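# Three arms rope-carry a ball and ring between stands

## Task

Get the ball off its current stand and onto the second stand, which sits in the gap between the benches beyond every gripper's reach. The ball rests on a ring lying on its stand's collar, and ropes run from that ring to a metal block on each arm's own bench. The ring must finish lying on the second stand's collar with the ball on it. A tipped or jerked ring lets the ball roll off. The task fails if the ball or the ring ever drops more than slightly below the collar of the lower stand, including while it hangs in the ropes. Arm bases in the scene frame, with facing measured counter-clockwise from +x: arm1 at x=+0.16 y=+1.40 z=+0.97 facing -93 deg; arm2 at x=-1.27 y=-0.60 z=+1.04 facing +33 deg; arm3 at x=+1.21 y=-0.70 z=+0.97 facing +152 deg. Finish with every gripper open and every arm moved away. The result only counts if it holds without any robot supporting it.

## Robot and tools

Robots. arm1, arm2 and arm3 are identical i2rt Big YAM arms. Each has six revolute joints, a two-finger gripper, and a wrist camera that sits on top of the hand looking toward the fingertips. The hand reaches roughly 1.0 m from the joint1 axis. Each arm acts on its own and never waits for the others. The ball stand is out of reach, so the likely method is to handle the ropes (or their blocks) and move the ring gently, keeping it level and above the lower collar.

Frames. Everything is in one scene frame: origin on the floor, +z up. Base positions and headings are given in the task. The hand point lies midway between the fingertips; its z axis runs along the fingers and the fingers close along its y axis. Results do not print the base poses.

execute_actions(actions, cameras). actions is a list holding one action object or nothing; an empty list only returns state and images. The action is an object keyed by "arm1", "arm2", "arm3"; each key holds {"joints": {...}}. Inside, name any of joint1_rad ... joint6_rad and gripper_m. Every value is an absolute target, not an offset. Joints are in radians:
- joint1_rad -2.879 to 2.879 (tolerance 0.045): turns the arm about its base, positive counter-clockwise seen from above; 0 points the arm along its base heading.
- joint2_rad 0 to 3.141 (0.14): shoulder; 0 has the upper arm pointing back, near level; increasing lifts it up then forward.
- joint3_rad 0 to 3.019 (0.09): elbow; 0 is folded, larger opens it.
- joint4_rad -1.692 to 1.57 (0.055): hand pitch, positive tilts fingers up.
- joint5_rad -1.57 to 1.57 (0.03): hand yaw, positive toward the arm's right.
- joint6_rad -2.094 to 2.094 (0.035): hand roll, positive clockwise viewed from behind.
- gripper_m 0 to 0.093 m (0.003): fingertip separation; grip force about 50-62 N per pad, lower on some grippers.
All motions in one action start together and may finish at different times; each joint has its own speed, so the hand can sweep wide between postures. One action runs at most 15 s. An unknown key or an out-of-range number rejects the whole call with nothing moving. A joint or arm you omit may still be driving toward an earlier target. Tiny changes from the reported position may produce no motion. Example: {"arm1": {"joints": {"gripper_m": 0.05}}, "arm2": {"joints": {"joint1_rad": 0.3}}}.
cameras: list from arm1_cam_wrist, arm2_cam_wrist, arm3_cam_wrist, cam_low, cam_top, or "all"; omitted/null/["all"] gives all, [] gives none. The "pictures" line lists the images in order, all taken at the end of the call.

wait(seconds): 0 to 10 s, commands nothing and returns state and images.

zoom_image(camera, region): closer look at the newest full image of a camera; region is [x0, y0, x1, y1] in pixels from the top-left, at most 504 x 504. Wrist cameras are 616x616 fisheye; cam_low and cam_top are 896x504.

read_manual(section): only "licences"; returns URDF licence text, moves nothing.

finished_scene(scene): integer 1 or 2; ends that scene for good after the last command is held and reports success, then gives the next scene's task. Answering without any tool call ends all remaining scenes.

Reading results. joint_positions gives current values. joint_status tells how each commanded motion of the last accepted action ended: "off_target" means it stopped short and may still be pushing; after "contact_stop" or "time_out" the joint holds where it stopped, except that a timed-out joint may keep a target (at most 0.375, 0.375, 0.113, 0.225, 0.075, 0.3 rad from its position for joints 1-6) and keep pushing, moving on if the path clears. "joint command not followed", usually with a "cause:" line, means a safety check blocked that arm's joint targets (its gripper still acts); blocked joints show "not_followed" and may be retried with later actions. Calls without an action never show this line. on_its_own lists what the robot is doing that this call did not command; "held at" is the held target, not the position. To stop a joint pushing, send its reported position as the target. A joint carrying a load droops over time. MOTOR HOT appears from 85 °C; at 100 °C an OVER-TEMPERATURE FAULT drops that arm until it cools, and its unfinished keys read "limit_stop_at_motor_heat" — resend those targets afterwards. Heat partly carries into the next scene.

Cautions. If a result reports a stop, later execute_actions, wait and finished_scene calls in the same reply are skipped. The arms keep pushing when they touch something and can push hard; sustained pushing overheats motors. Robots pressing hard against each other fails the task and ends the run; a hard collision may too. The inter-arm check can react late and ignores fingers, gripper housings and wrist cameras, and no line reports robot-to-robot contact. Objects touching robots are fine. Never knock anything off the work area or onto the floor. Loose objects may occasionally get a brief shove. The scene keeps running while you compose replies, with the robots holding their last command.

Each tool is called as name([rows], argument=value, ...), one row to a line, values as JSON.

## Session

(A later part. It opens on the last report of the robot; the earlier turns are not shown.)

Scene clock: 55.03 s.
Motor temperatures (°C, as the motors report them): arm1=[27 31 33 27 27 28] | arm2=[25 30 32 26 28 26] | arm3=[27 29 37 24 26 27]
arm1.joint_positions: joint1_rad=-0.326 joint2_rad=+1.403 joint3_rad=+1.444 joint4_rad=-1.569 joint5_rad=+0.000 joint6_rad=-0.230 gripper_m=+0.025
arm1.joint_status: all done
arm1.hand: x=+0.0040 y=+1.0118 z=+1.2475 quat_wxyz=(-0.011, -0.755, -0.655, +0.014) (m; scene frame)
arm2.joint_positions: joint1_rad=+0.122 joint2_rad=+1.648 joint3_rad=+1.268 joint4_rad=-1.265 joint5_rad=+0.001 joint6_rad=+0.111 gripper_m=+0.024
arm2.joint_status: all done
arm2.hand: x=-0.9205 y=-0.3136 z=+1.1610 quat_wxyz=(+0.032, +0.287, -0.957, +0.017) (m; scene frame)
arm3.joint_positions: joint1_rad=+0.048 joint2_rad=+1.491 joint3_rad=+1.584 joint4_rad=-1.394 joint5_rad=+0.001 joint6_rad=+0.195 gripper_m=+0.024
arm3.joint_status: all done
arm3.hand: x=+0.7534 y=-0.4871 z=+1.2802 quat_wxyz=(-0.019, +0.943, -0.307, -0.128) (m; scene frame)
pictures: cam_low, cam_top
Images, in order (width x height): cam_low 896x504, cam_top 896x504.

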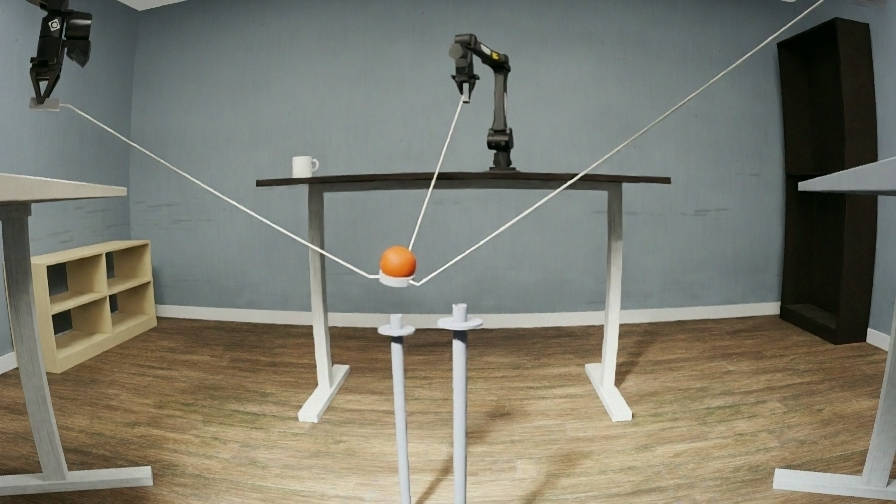

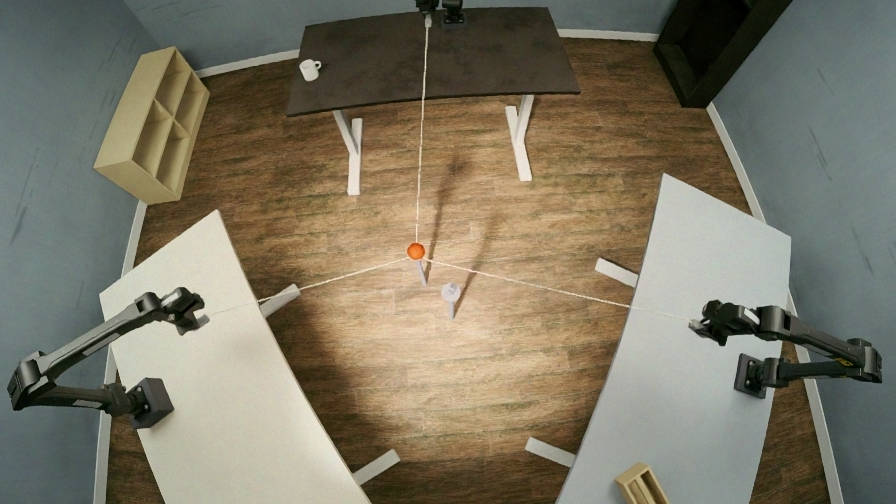

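execute_actions([
  {"arm1":{"joints":{"joint3_rad":1.37,"joint4_rad":-1.6}},"arm2":{"joints":{"joint1_rad":0.18,"joint6_rad":0.18,"joint2_rad":1.72}},"arm3":{"joints":{"joint1_rad":0.0,"joint2_rad":1.55,"joint4_rad":-1.31,"joint6_rad":0.13}}},
], cameras=["cam_low","cam_top"])

zoom_image(camera="cam_low", region=[360,220,520,350])

zoom_image(camera="cam_top", region=[380,215,500,335])

Scene clock: 57.43 s.
Motor temperatures (°C, as the motors report them): arm1=[27 31 33 27 27 28] | arm2=[25 30 32 26 28 26] | arm3=[27 29 38 24 26 27]
arm1.joint_positions: joint1_rad=-0.326 joint2_rad=+1.401 joint3_rad=+1.368 joint4_rad=-1.583 joint5_rad=+0.000 joint6_rad=-0.230 gripper_m=+0.025
arm1.joint_status: all done
arm1.hand: x=+0.0123 y=+1.0327 z=+1.2196 quat_wxyz=(+0.009, -0.755, -0.656, -0.025) (m; scene frame)
arm2.joint_positions: joint1_rad=+0.180 joint2_rad=+1.729 joint3_rad=+1.268 joint4_rad=-1.265 joint5_rad=+0.001 joint6_rad=+0.166 gripper_m=+0.024
arm2.joint_status: all done
arm2.hand: x=-0.9396 y=-0.2956 z=+1.1257 quat_wxyz=(+0.067, +0.288, -0.955, +0.036) (m; scene frame)
arm3.joint_positions: joint1_rad=-0.004 joint2_rad=+1.563 joint3_rad=+1.584 joint4_rad=-1.319 joint5_rad=+0.001 joint6_rad=+0.144 gripper_m=+0.024
arm3.joint_status: all done
arm3.hand: x=+0.7393 y=-0.4497 z=+1.2493 quat_wxyz=(-0.027, +0.942, -0.307, -0.129) (m; scene frame)
pictures: cam_low, cam_top
Images, in order (width x height): cam_low 896x504, cam_top 896x504.

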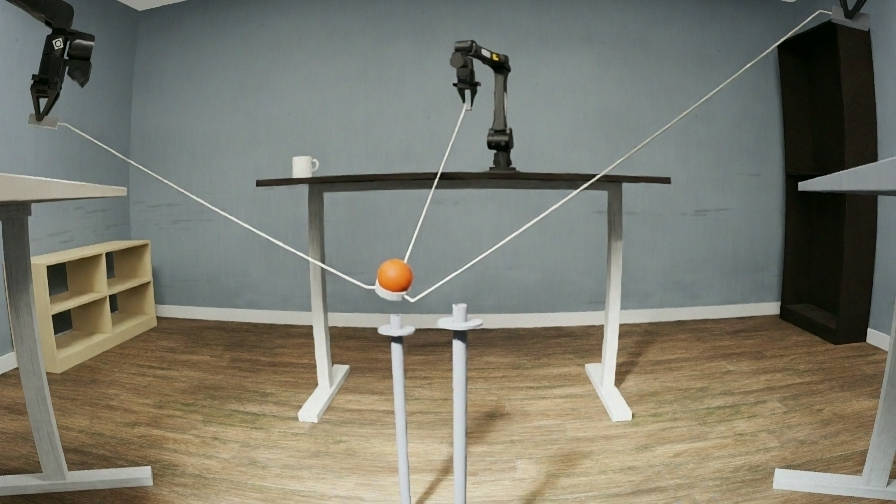

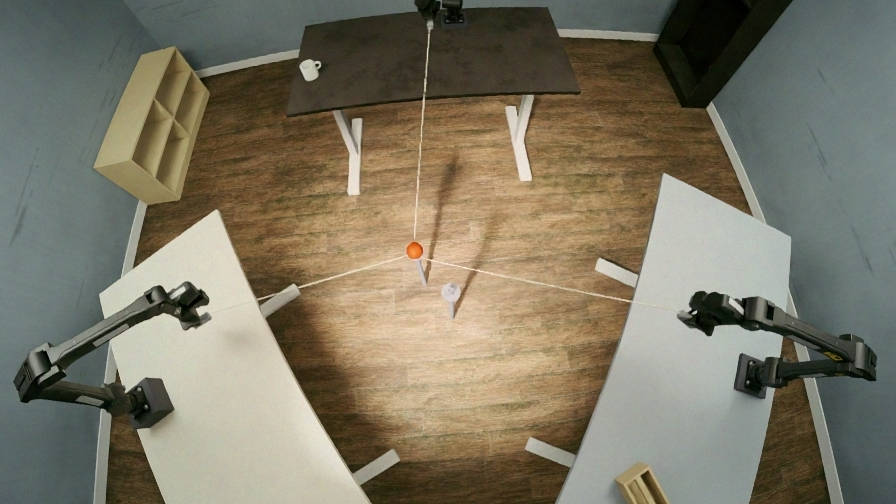

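Region (360, 220, 520, 350) of cam_low's 896x504 image, scaled by 3.150, with more detail than that image has; it fills the top 410 rows of this view, and the rest is white.

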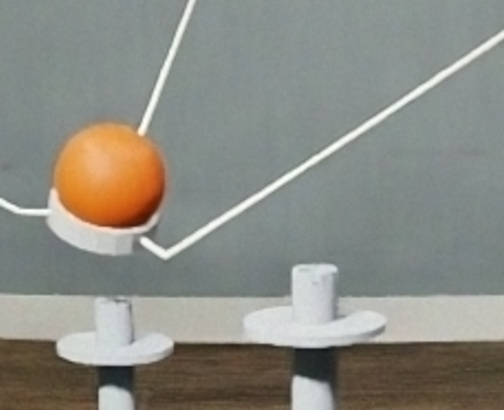

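Region (380, 215, 500, 335) of cam_top's 896x504 image, scaled by 4.200, with more detail than that image has.

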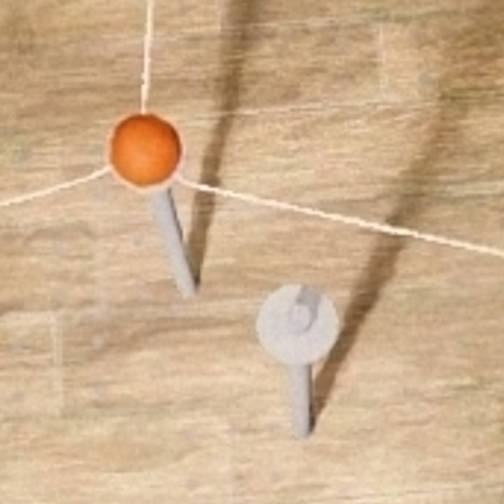

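Tilt is large; raise arm3, release arm2.

execute_actions([
  {"arm1":{"joints":{"joint4_rad":-1.65}},"arm2":{"joints":{"joint4_rad":-1.19}},"arm3":{"joints":{"joint3_rad":1.72}}},
], cameras=["cam_low","cam_top"])

zoom_image(camera="cam_low", region=[360,220,520,350])

zoom_image(camera="cam_top", region=[380,215,500,335])

Scene clock: 62.73 s.
Motor temperatures (°C, as the motors report them): arm1=[27 31 33 27 27 28] | arm2=[25 30 31 26 28 26] | arm3=[27 29 38 24 26 27]
arm1.joint_positions: joint1_rad=-0.326 joint2_rad=+1.401 joint3_rad=+1.368 joint4_rad=-1.631 joint5_rad=+0.000 joint6_rad=-0.230 gripper_m=+0.025
arm1.joint_status: all done
arm1.hand: x=+0.0165 y=+1.0435 z=+1.2205 quat_wxyz=(+0.020, -0.754, -0.655, -0.046) (m; scene frame)
arm2.joint_positions: joint1_rad=+0.180 joint2_rad=+1.729 joint3_rad=+1.268 joint4_rad=-1.191 joint5_rad=+0.001 joint6_rad=+0.166 gripper_m=+0.024
arm2.joint_status: all done
arm2.hand: x=-0.9263 y=-0.2832 z=+1.1236 quat_wxyz=(+0.034, +0.289, -0.957, +0.020) (m; scene frame)
arm3.joint_positions: joint1_rad=-0.004 joint2_rad=+1.562 joint3_rad=+1.678 joint4_rad=-1.319 joint5_rad=+0.001 joint6_rad=+0.144 gripper_m=+0.024
arm3.joint_status: all done
arm3.hand: x=+0.7217 y=-0.4408 z=+1.2925 quat_wxyz=(-0.035, +0.936, -0.305, -0.175) (m; scene frame)
pictures: cam_low, cam_top
Images, in order (width x height): cam_low 896x504, cam_top 896x504.

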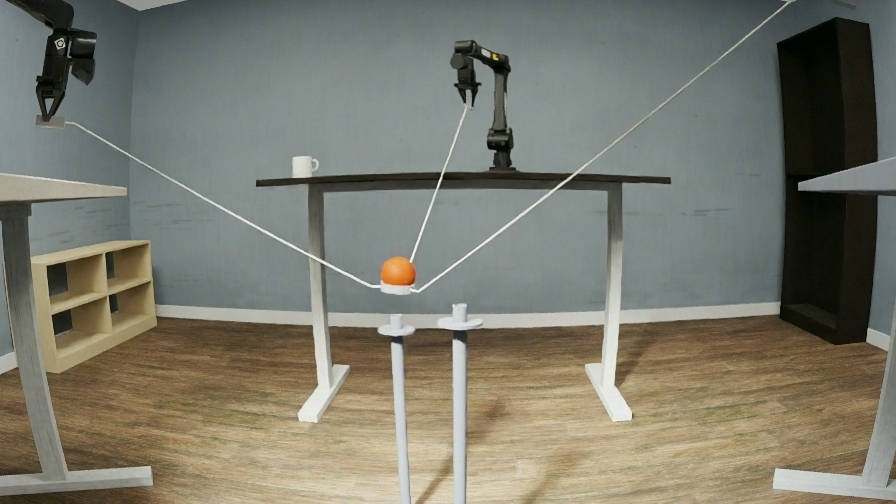

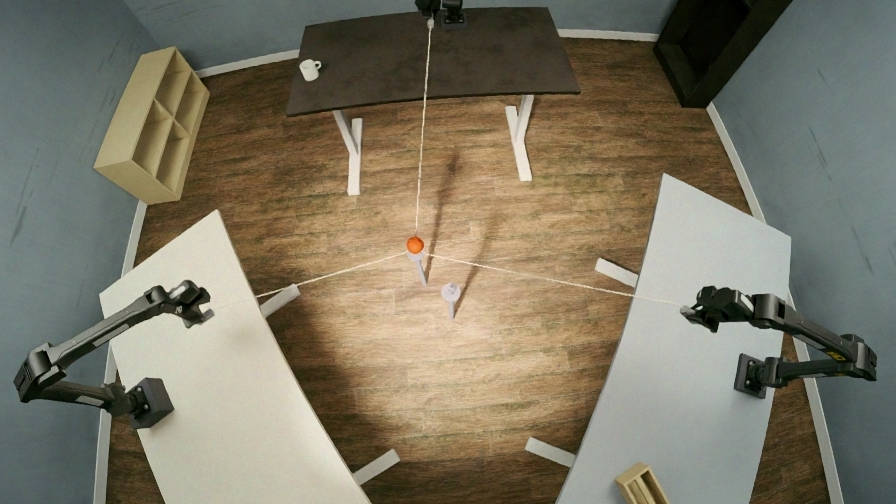

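Region (360, 220, 520, 350) of cam_low's 896x504 image, scaled by 3.150, with more detail than that image has; it fills the top 410 rows of this view, and the rest is white.

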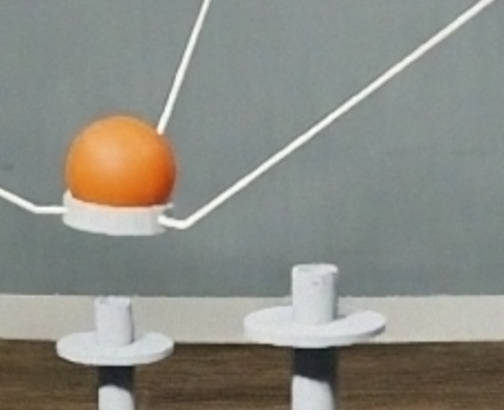

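Region (380, 215, 500, 335) of cam_top's 896x504 image, scaled by 4.200, with more detail than that image has.

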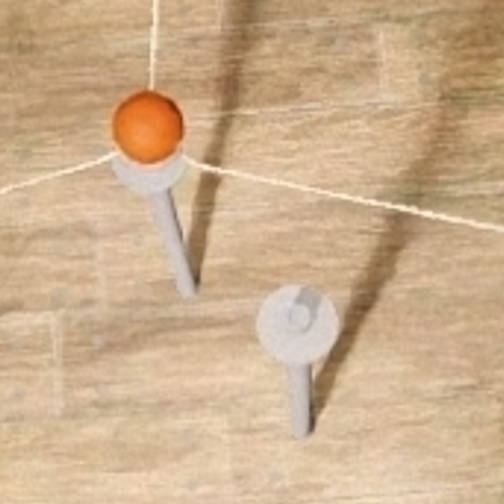

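Good. Lower.

execute_actions([
  {"arm1":{"joints":{"joint4_rad":-1.54}},"arm2":{"joints":{"joint4_rad":-1.13}},"arm3":{"joints":{"joint4_rad":-1.17}}},
], cameras=["cam_low","cam_top"])

zoom_image(camera="cam_low", region=[360,220,520,350])

zoom_image(camera="cam_top", region=[380,215,500,335])

Scene clock: 64.60 s.
Motor temperatures (°C, as the motors report them): arm1=[27 31 33 27 27 28] | arm2=[25 30 31 26 28 26] | arm3=[27 29 38 24 26 27]
arm1.joint_positions: joint1_rad=-0.326 joint2_rad=+1.401 joint3_rad=+1.368 joint4_rad=-1.539 joint5_rad=+0.000 joint6_rad=-0.230 gripper_m=+0.025
arm1.joint_status: all done
arm1.hand: x=+0.0084 y=+1.0227 z=+1.2192 quat_wxyz=(-0.001, -0.755, -0.656, -0.006) (m; scene frame)
arm2.joint_positions: joint1_rad=+0.180 joint2_rad=+1.729 joint3_rad=+1.268 joint4_rad=-1.133 joint5_rad=+0.001 joint6_rad=+0.166 gripper_m=+0.024
arm2.joint_status: all done
arm2.hand: x=-0.9160 y=-0.2736 z=+1.1229 quat_wxyz=(+0.008, +0.289, -0.957, +0.007) (m; scene frame)
arm3.joint_positions: joint1_rad=-0.004 joint2_rad=+1.562 joint3_rad=+1.678 joint4_rad=-1.190 joint5_rad=+0.001 joint6_rad=+0.144 gripper_m=+0.024
arm3.joint_status: all done
arm3.hand: x=+0.6959 y=-0.4273 z=+1.3056 quat_wxyz=(-0.045, +0.923, -0.300, -0.237) (m; scene frame)
pictures: cam_low, cam_top
Images, in order (width x height): cam_low 896x504, cam_top 896x504.

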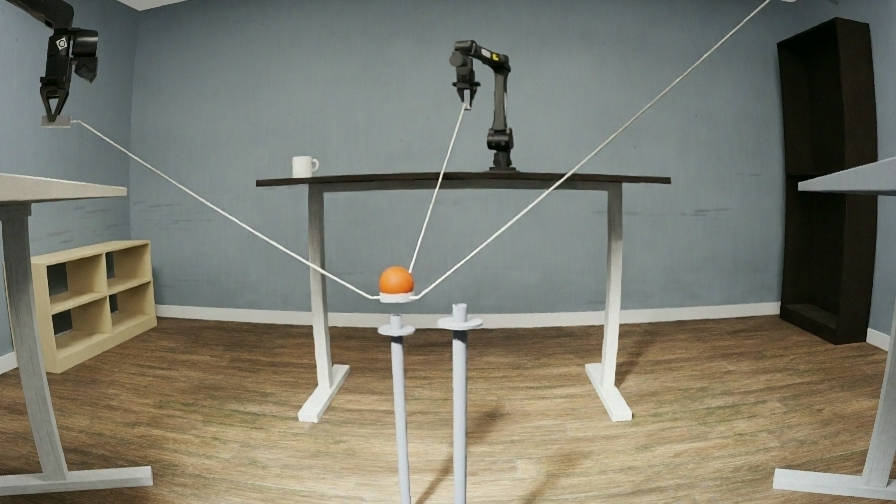

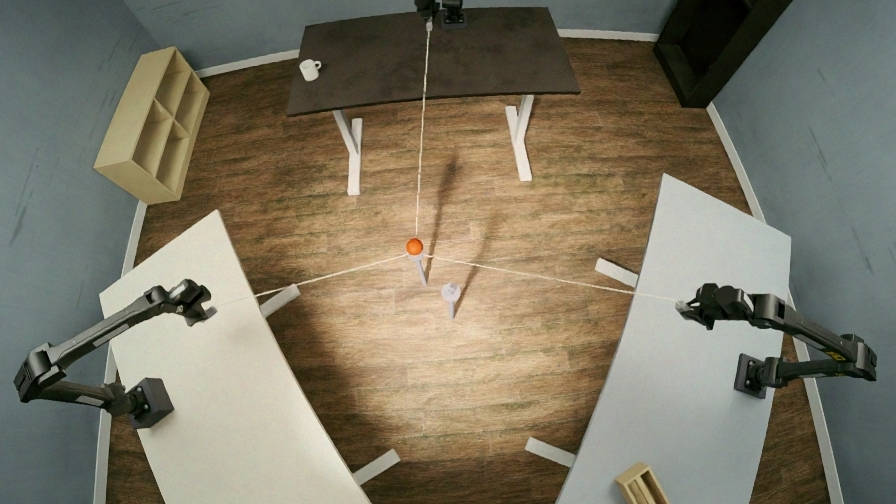

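Region (360, 220, 520, 350) of cam_low's 896x504 image, scaled by 3.150, with more detail than that image has; it fills the top 410 rows of this view, and the rest is white.

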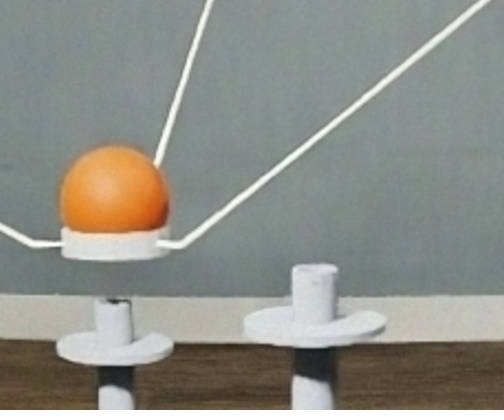

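Region (380, 215, 500, 335) of cam_top's 896x504 image, scaled by 4.200, with more detail than that image has.

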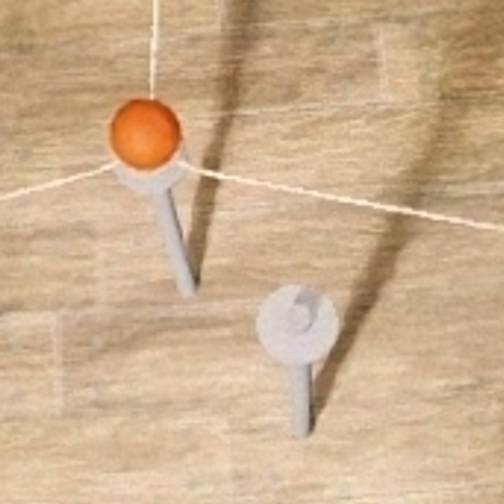

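execute_actions([
  {"arm1":{"joints":{"joint4_rad":-1.45}},"arm2":{"joints":{"joint4_rad":-1.04}},"arm3":{"joints":{"joint2_rad":1.6}}},
], cameras=["cam_low","cam_top"])

zoom_image(camera="cam_low", region=[360,220,520,350])

zoom_image(camera="cam_top", region=[380,215,500,335])

Scene clock: 66.50 s.
Motor temperatures (°C, as the motors report them): arm1=[27 31 33 27 27 28] | arm2=[25 30 31 26 28 26] | arm3=[27 29 38 24 26 27]
arm1.joint_positions: joint1_rad=-0.326 joint2_rad=+1.401 joint3_rad=+1.368 joint4_rad=-1.452 joint5_rad=+0.000 joint6_rad=-0.230 gripper_m=+0.025
arm1.joint_status: all done
arm1.hand: x=+0.0006 y=+1.0026 z=+1.2200 quat_wxyz=(-0.021, -0.754, -0.655, +0.033) (m; scene frame)
arm2.joint_positions: joint1_rad=+0.180 joint2_rad=+1.729 joint3_rad=+1.268 joint4_rad=-1.046 joint5_rad=+0.001 joint6_rad=+0.166 gripper_m=+0.024
arm2.joint_status: all done
arm2.hand: x=-0.9003 y=-0.2588 z=+1.1234 quat_wxyz=(-0.031, +0.289, -0.957, -0.012) (m; scene frame)
arm3.joint_positions: joint1_rad=-0.004 joint2_rad=+1.608 joint3_rad=+1.678 joint4_rad=-1.189 joint5_rad=+0.001 joint6_rad=+0.144 gripper_m=+0.024
arm3.joint_status: all done
arm3.hand: x=+0.6882 y=-0.4229 z=+1.2797 quat_wxyz=(-0.042, +0.928, -0.302, -0.216) (m; scene frame)
pictures: cam_low, cam_top
Images, in order (width x height): cam_low 896x504, cam_top 896x504.

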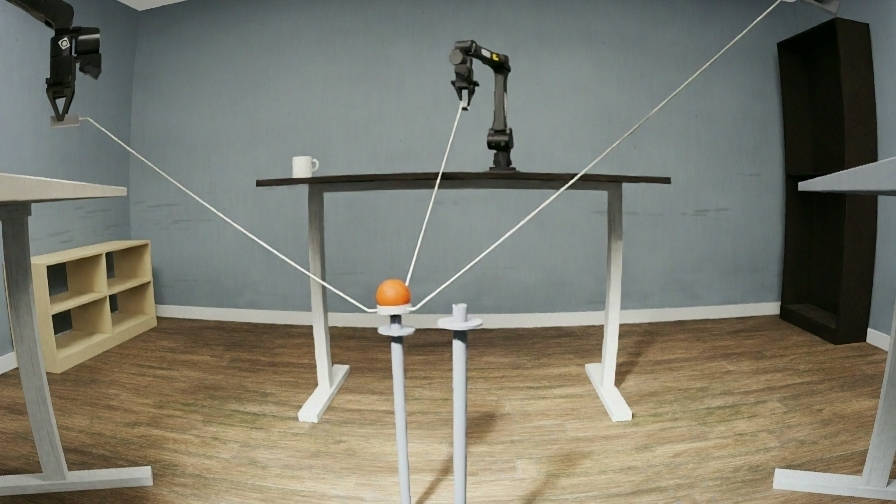

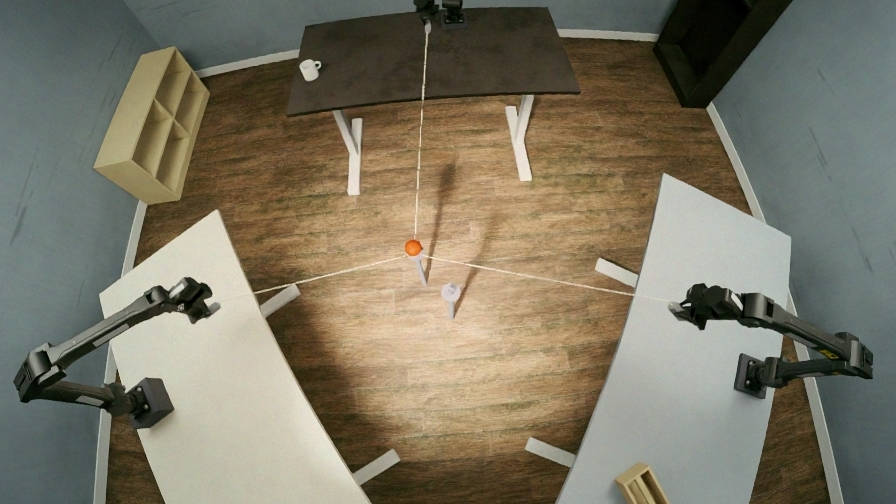

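Region (360, 220, 520, 350) of cam_low's 896x504 image, scaled by 3.150, with more detail than that image has; it fills the top 410 rows of this view, and the rest is white.

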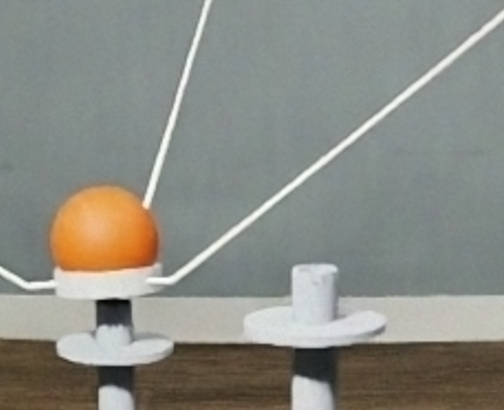

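Region (380, 215, 500, 335) of cam_top's 896x504 image, scaled by 4.200, with more detail than that image has.

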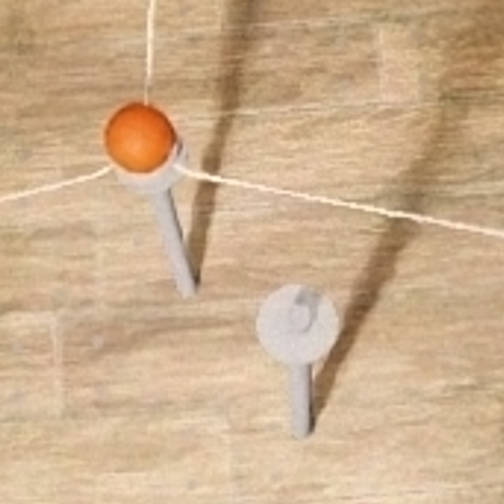

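execute_actions([
  {"arm1":{"joints":{"joint4_rad":-1.405}},"arm2":{"joints":{"joint4_rad":-0.975}}},
], cameras=["cam_low","cam_top"])

zoom_image(camera="cam_low", region=[360,220,520,350])

zoom_image(camera="cam_top", region=[380,215,500,335])

Scene clock: 68.43 s.
Motor temperatures (°C, as the motors report them): arm1=[27 31 33 27 27 28] | arm2=[25 30 31 26 28 26] | arm3=[27 29 39 24 26 27]
arm1.joint_positions: joint1_rad=-0.326 joint2_rad=+1.401 joint3_rad=+1.368 joint4_rad=-1.411 joint5_rad=+0.000 joint6_rad=-0.230 gripper_m=+0.025
arm1.joint_status: all done
arm1.hand: x=-0.0030 y=+0.9934 z=+1.2209 quat_wxyz=(-0.031, -0.754, -0.654, +0.051) (m; scene frame)
arm2.joint_positions: joint1_rad=+0.180 joint2_rad=+1.729 joint3_rad=+1.268 joint4_rad=-0.987 joint5_rad=+0.001 joint6_rad=+0.166 gripper_m=+0.024
arm2.joint_status: all done
arm2.hand: x=-0.8898 y=-0.2490 z=+1.1248 quat_wxyz=(-0.058, +0.288, -0.955, -0.025) (m; scene frame)
arm3.joint_positions: joint1_rad=-0.004 joint2_rad=+1.608 joint3_rad=+1.678 joint4_rad=-1.189 joint5_rad=+0.001 joint6_rad=+0.144 gripper_m=+0.024
arm3.joint_status: not commanded
arm3.hand: x=+0.6882 y=-0.4229 z=+1.2797 quat_wxyz=(-0.042, +0.928, -0.302, -0.216) (m; scene frame)
pictures: cam_low, cam_top
Images, in order (width x height): cam_low 896x504, cam_top 896x504.

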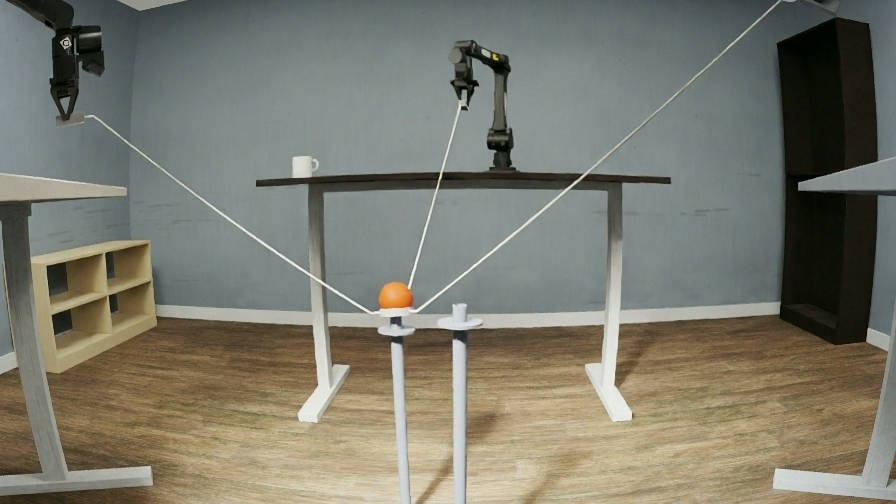

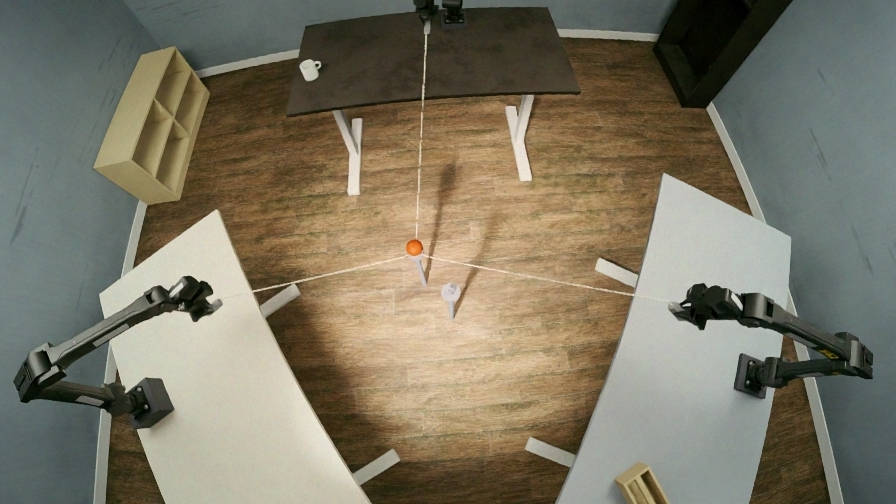

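Region (360, 220, 520, 350) of cam_low's 896x504 image, scaled by 3.150, with more detail than that image has; it fills the top 410 rows of this view, and the rest is white.

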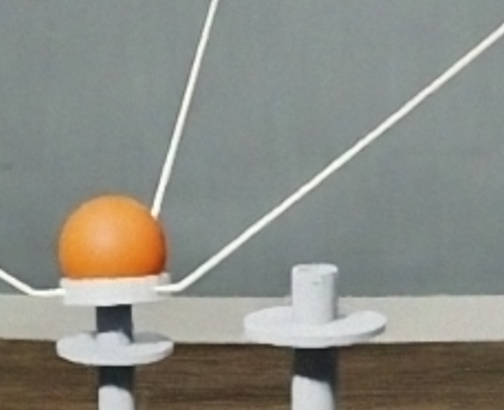

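Region (380, 215, 500, 335) of cam_top's 896x504 image, scaled by 4.200, with more detail than that image has.

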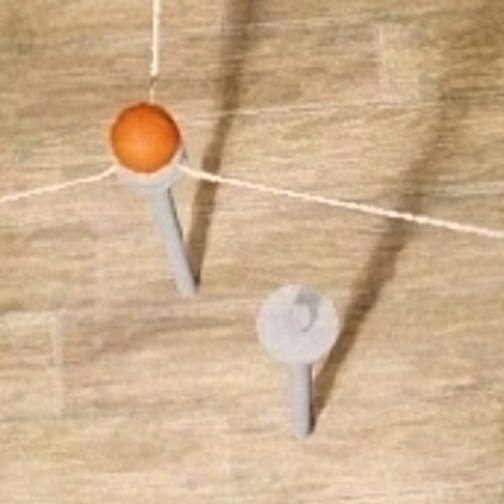

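execute_actions([
  {"arm1":{"joints":{"joint2_rad":1.47}},"arm2":{"joints":{"joint2_rad":1.81}},"arm3":{"joints":{"joint2_rad":1.655}}},
], cameras=["cam_low","cam_top"])

zoom_image(camera="cam_low", region=[360,220,520,350])

Scene clock: 71.73 s.
Motor temperatures (°C, as the motors report them): arm1=[27 31 33 27 27 28] | arm2=[25 30 31 26 28 26] | arm3=[27 29 39 24 26 27]
arm1.joint_positions: joint1_rad=-0.326 joint2_rad=+1.477 joint3_rad=+1.368 joint4_rad=-1.411 joint5_rad=+0.000 joint6_rad=-0.230 gripper_m=+0.025
arm1.joint_status: all done
arm1.hand: x=-0.0058 y=+0.9856 z=+1.1890 quat_wxyz=(-0.013, -0.755, -0.656, +0.018) (m; scene frame)
arm2.joint_positions: joint1_rad=+0.180 joint2_rad=+1.816 joint3_rad=+1.264 joint4_rad=-0.985 joint5_rad=+0.001 joint6_rad=+0.167 gripper_m=+0.024
arm2.joint_status: all done
arm2.hand: x=-0.8952 y=-0.2544 z=+1.0802 quat_wxyz=(-0.018, +0.289, -0.957, -0.005) (m; scene frame)
arm3.joint_positions: joint1_rad=-0.004 joint2_rad=+1.653 joint3_rad=+1.678 joint4_rad=-1.189 joint5_rad=+0.001 joint6_rad=+0.144 gripper_m=+0.024
arm3.joint_status: all done
arm3.hand: x=+0.6818 y=-0.4193 z=+1.2540 quat_wxyz=(-0.038, +0.932, -0.303, -0.194) (m; scene frame)
pictures: cam_low, cam_top
Images, in order (width x height): cam_low 896x504, cam_top 896x504.

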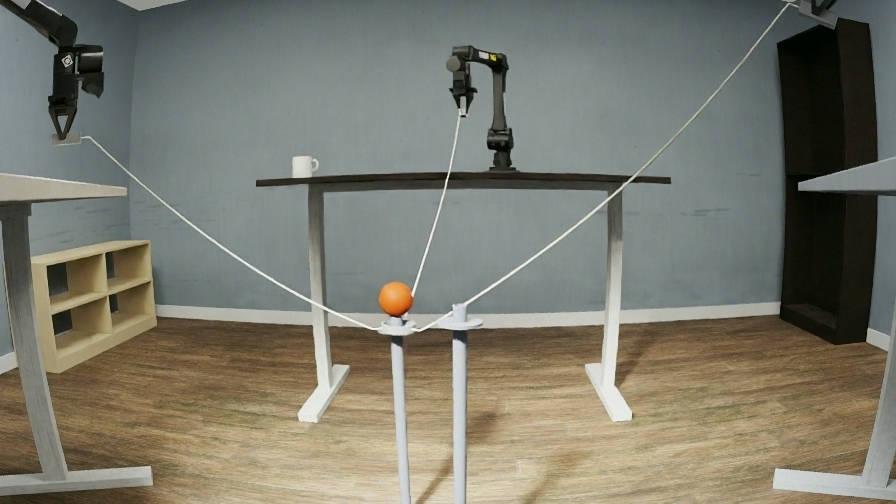

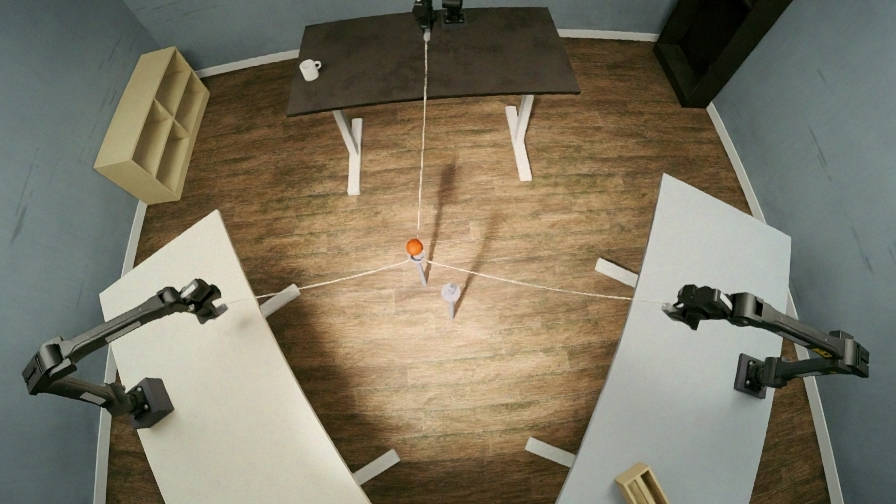

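Region (360, 220, 520, 350) of cam_low's 896x504 image, scaled by 3.150, with more detail than that image has; it fills the top 410 rows of this view, and the rest is white.

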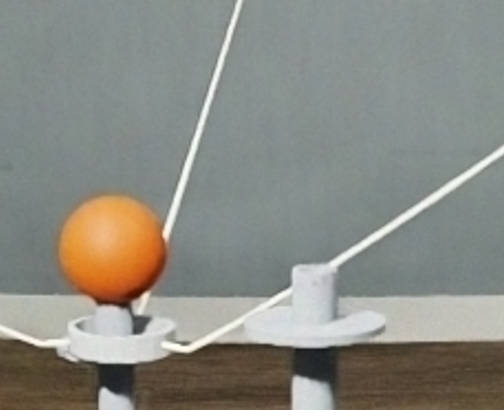

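execute_actions([
  {"arm1":{"joints":{"joint2_rad":2.0,"joint3_rad":1.542,"joint4_rad":-1.06}},"arm2":{"joints":{"joint2_rad":2.11,"joint3_rad":1.485,"joint4_rad":-0.92}},"arm3":{"joints":{"joint2_rad":1.98,"joint3_rad":1.475,"joint4_rad":-1.0}}},
], cameras=["cam_low","cam_top"])

Scene clock: 74.83 s.
Motor temperatures (°C, as the motors report them): arm1=[27 31 33 27 27 28] | arm2=[25 31 31 27 28 26] | arm3=[27 29 39 24 26 27]
arm1.joint_positions: joint1_rad=-0.326 joint2_rad=+2.016 joint3_rad=+1.523 joint4_rad=-1.066 joint5_rad=+0.000 joint6_rad=-0.232 gripper_m=+0.025
arm1.joint_status: all done
arm1.hand: x=-0.0544 y=+0.8565 z=+0.9774 quat_wxyz=(-0.004, -0.754, -0.656, +0.000) (m; scene frame)
arm2.joint_positions: joint1_rad=+0.180 joint2_rad=+2.116 joint3_rad=+1.444 joint4_rad=-0.924 joint5_rad=+0.001 joint6_rad=+0.167 gripper_m=+0.024
arm2.joint_status: all done
arm2.hand: x=-0.8538 y=-0.2161 z=+0.9806 quat_wxyz=(+0.009, +0.289, -0.957, +0.007) (m; scene frame)
arm3.joint_positions: joint1_rad=-0.003 joint2_rad=+1.986 joint3_rad=+1.456 joint4_rad=-1.010 joint5_rad=-0.001 joint6_rad=+0.144 gripper_m=+0.024
arm3.joint_status: all done
arm3.hand: x=+0.7079 y=-0.4312 z=+0.9788 quat_wxyz=(-0.005, +0.951, -0.310, -0.010) (m; scene frame)
pictures: cam_low, cam_top
Images, in order (width x height): cam_low 896x504, cam_top 896x504.

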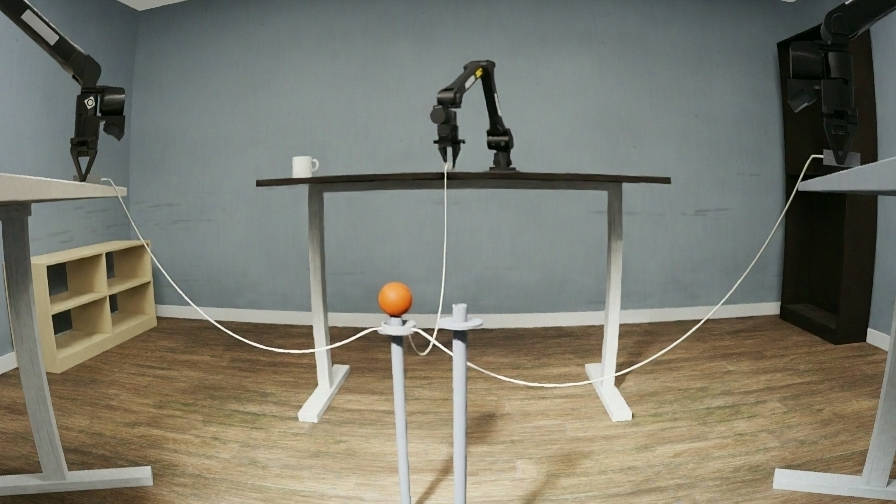

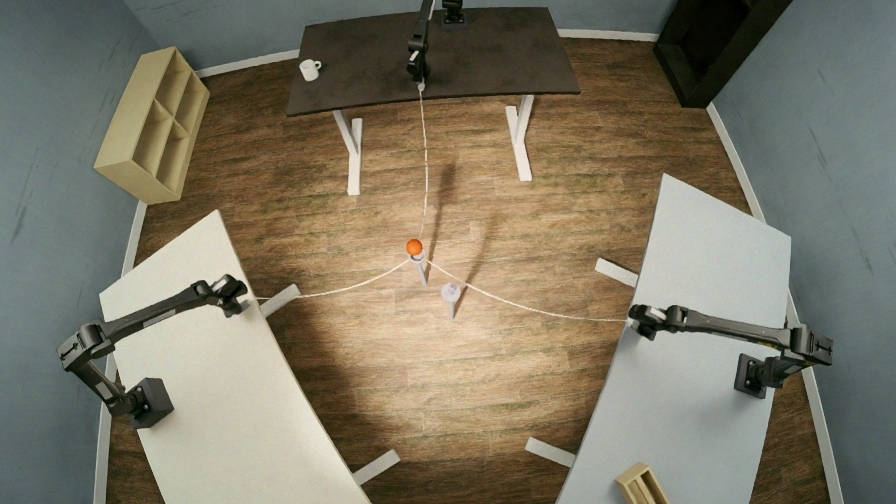

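execute_actions([
  {"arm1":{"joints":{"gripper_m":0.08}},"arm2":{"joints":{"gripper_m":0.08}},"arm3":{"joints":{"joint3_rad":1.405}}},
], cameras=[])

execute_actions([
  {"arm1":{"joints":{"joint2_rad":1.6}},"arm2":{"joints":{"joint2_rad":1.7}},"arm3":{"joints":{"gripper_m":0.08}}},
], cameras=[])

execute_actions([
  {"arm3":{"joints":{"joint2_rad":1.6}}},
], cameras=["cam_low","cam_top"])

Scene clock: 77.03 s.
Motor temperatures (°C, as the motors report them): arm1=[27 31 33 27 27 28] | arm2=[25 31 31 26 28 26] | arm3=[27 29 38 24 26 27]
arm1.joint_positions: joint1_rad=-0.326 joint2_rad=+2.007 joint3_rad=+1.523 joint4_rad=-1.066 joint5_rad=+0.000 joint6_rad=-0.232 gripper_m=+0.080
arm1.joint_status: all done
arm1.hand: x=-0.0549 y=+0.8556 z=+0.9825 quat_wxyz=(-0.006, -0.754, -0.656, +0.004) (m; scene frame)
arm2.joint_positions: joint1_rad=+0.180 joint2_rad=+2.111 joint3_rad=+1.444 joint4_rad=-0.924 joint5_rad=+0.001 joint6_rad=+0.167 gripper_m=+0.080
arm2.joint_status: all done
arm2.hand: x=-0.8531 y=-0.2154 z=+0.9835 quat_wxyz=(+0.006, +0.289, -0.957, +0.006) (m; scene frame)
arm3.joint_positions: joint1_rad=-0.003 joint2_rad=+1.984 joint3_rad=+1.398 joint4_rad=-1.008 joint5_rad=-0.001 joint6_rad=+0.144 gripper_m=+0.024
arm3.joint_status: all done
arm3.hand: x=+0.7304 y=-0.4430 z=+0.9614 quat_wxyz=(-0.001, +0.951, -0.310, +0.017) (m; scene frame)
pictures: none
No camera images: the call's "cameras" was empty. Leave "cameras" out to get every camera's image.

Scene clock: 78.63 s.
Motor temperatures (°C, as the motors report them): arm1=[27 31 34 27 27 28] | arm2=[25 31 31 27 28 26] | arm3=[27 29 38 24 26 27]
arm1.joint_positions: joint1_rad=-0.326 joint2_rad=+1.595 joint3_rad=+1.523 joint4_rad=-1.066 joint5_rad=+0.000 joint6_rad=-0.232 gripper_m=+0.080
arm1.joint_status: all done
arm1.hand: x=-0.0557 y=+0.8578 z=+1.2175 quat_wxyz=(-0.101, -0.738, -0.641, +0.185) (m; scene frame)
arm2.joint_positions: joint1_rad=+0.180 joint2_rad=+1.692 joint3_rad=+1.467 joint4_rad=-0.924 joint5_rad=+0.001 joint6_rad=+0.167 gripper_m=+0.080
arm2.joint_status: all done
arm2.hand: x=-0.8267 y=-0.1891 z=+1.2337 quat_wxyz=(-0.190, +0.283, -0.936, -0.091) (m; scene frame)
arm3.joint_positions: joint1_rad=-0.003 joint2_rad=+1.983 joint3_rad=+1.398 joint4_rad=-1.008 joint5_rad=-0.001 joint6_rad=+0.144 gripper_m=+0.080
arm3.joint_status: all done
arm3.hand: x=+0.7303 y=-0.4429 z=+0.9618 quat_wxyz=(-0.001, +0.951, -0.310, +0.016) (m; scene frame)
pictures: none
No camera images: the call's "cameras" was empty. Leave "cameras" out to get every camera's image.

Scene clock: 80.10 s.
Motor temperatures (°C, as the motors report them): arm1=[27 31 34 27 27 28] | arm2=[25 31 31 27 28 26] | arm3=[27 29 38 24 26 27]
arm1.joint_positions: joint1_rad=-0.326 joint2_rad=+1.595 joint3_rad=+1.523 joint4_rad=-1.066 joint5_rad=+0.000 joint6_rad=-0.232 gripper_m=+0.080
arm1.joint_status: not commanded
arm1.hand: x=-0.0557 y=+0.8578 z=+1.2175 quat_wxyz=(-0.101, -0.738, -0.641, +0.185) (m; scene frame)
arm2.joint_positions: joint1_rad=+0.180 joint2_rad=+1.692 joint3_rad=+1.467 joint4_rad=-0.924 joint5_rad=+0.001 joint6_rad=+0.167 gripper_m=+0.080
arm2.joint_status: not commanded
arm2.hand: x=-0.8267 y=-0.1891 z=+1.2337 quat_wxyz=(-0.190, +0.283, -0.936, -0.091) (m; scene frame)
arm3.joint_positions: joint1_rad=-0.003 joint2_rad=+1.588 joint3_rad=+1.398 joint4_rad=-1.008 joint5_rad=-0.001 joint6_rad=+0.144 gripper_m=+0.080
arm3.joint_status: all done
arm3.hand: x=+0.7171 y=-0.4378 z=+1.1746 quat_wxyz=(-0.034, +0.935, -0.304, -0.177) (m; scene frame)
pictures: cam_low, cam_top
Images, in order (width x height): cam_low 896x504, cam_top 896x504.

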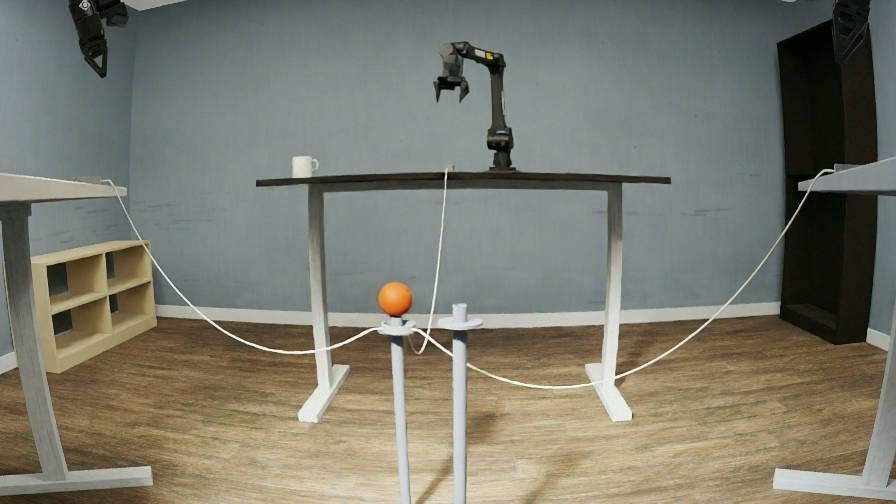

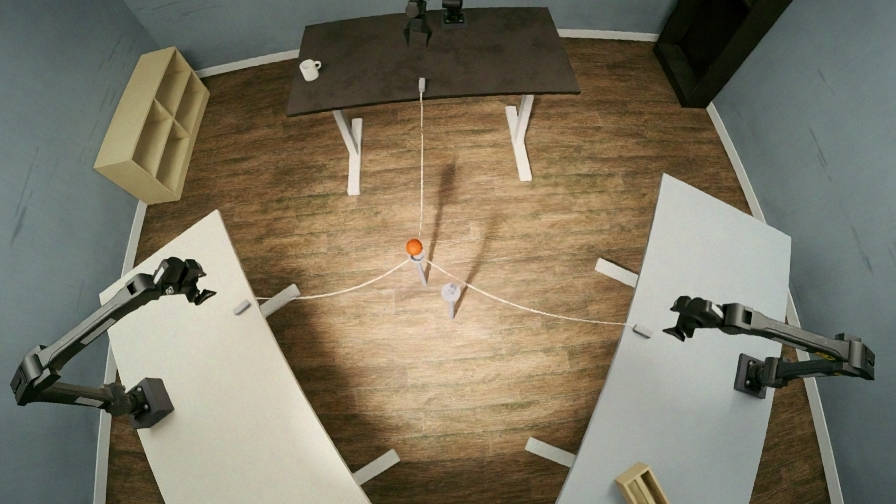

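finished_scene(scene=2)

The scene is finished: the task was done.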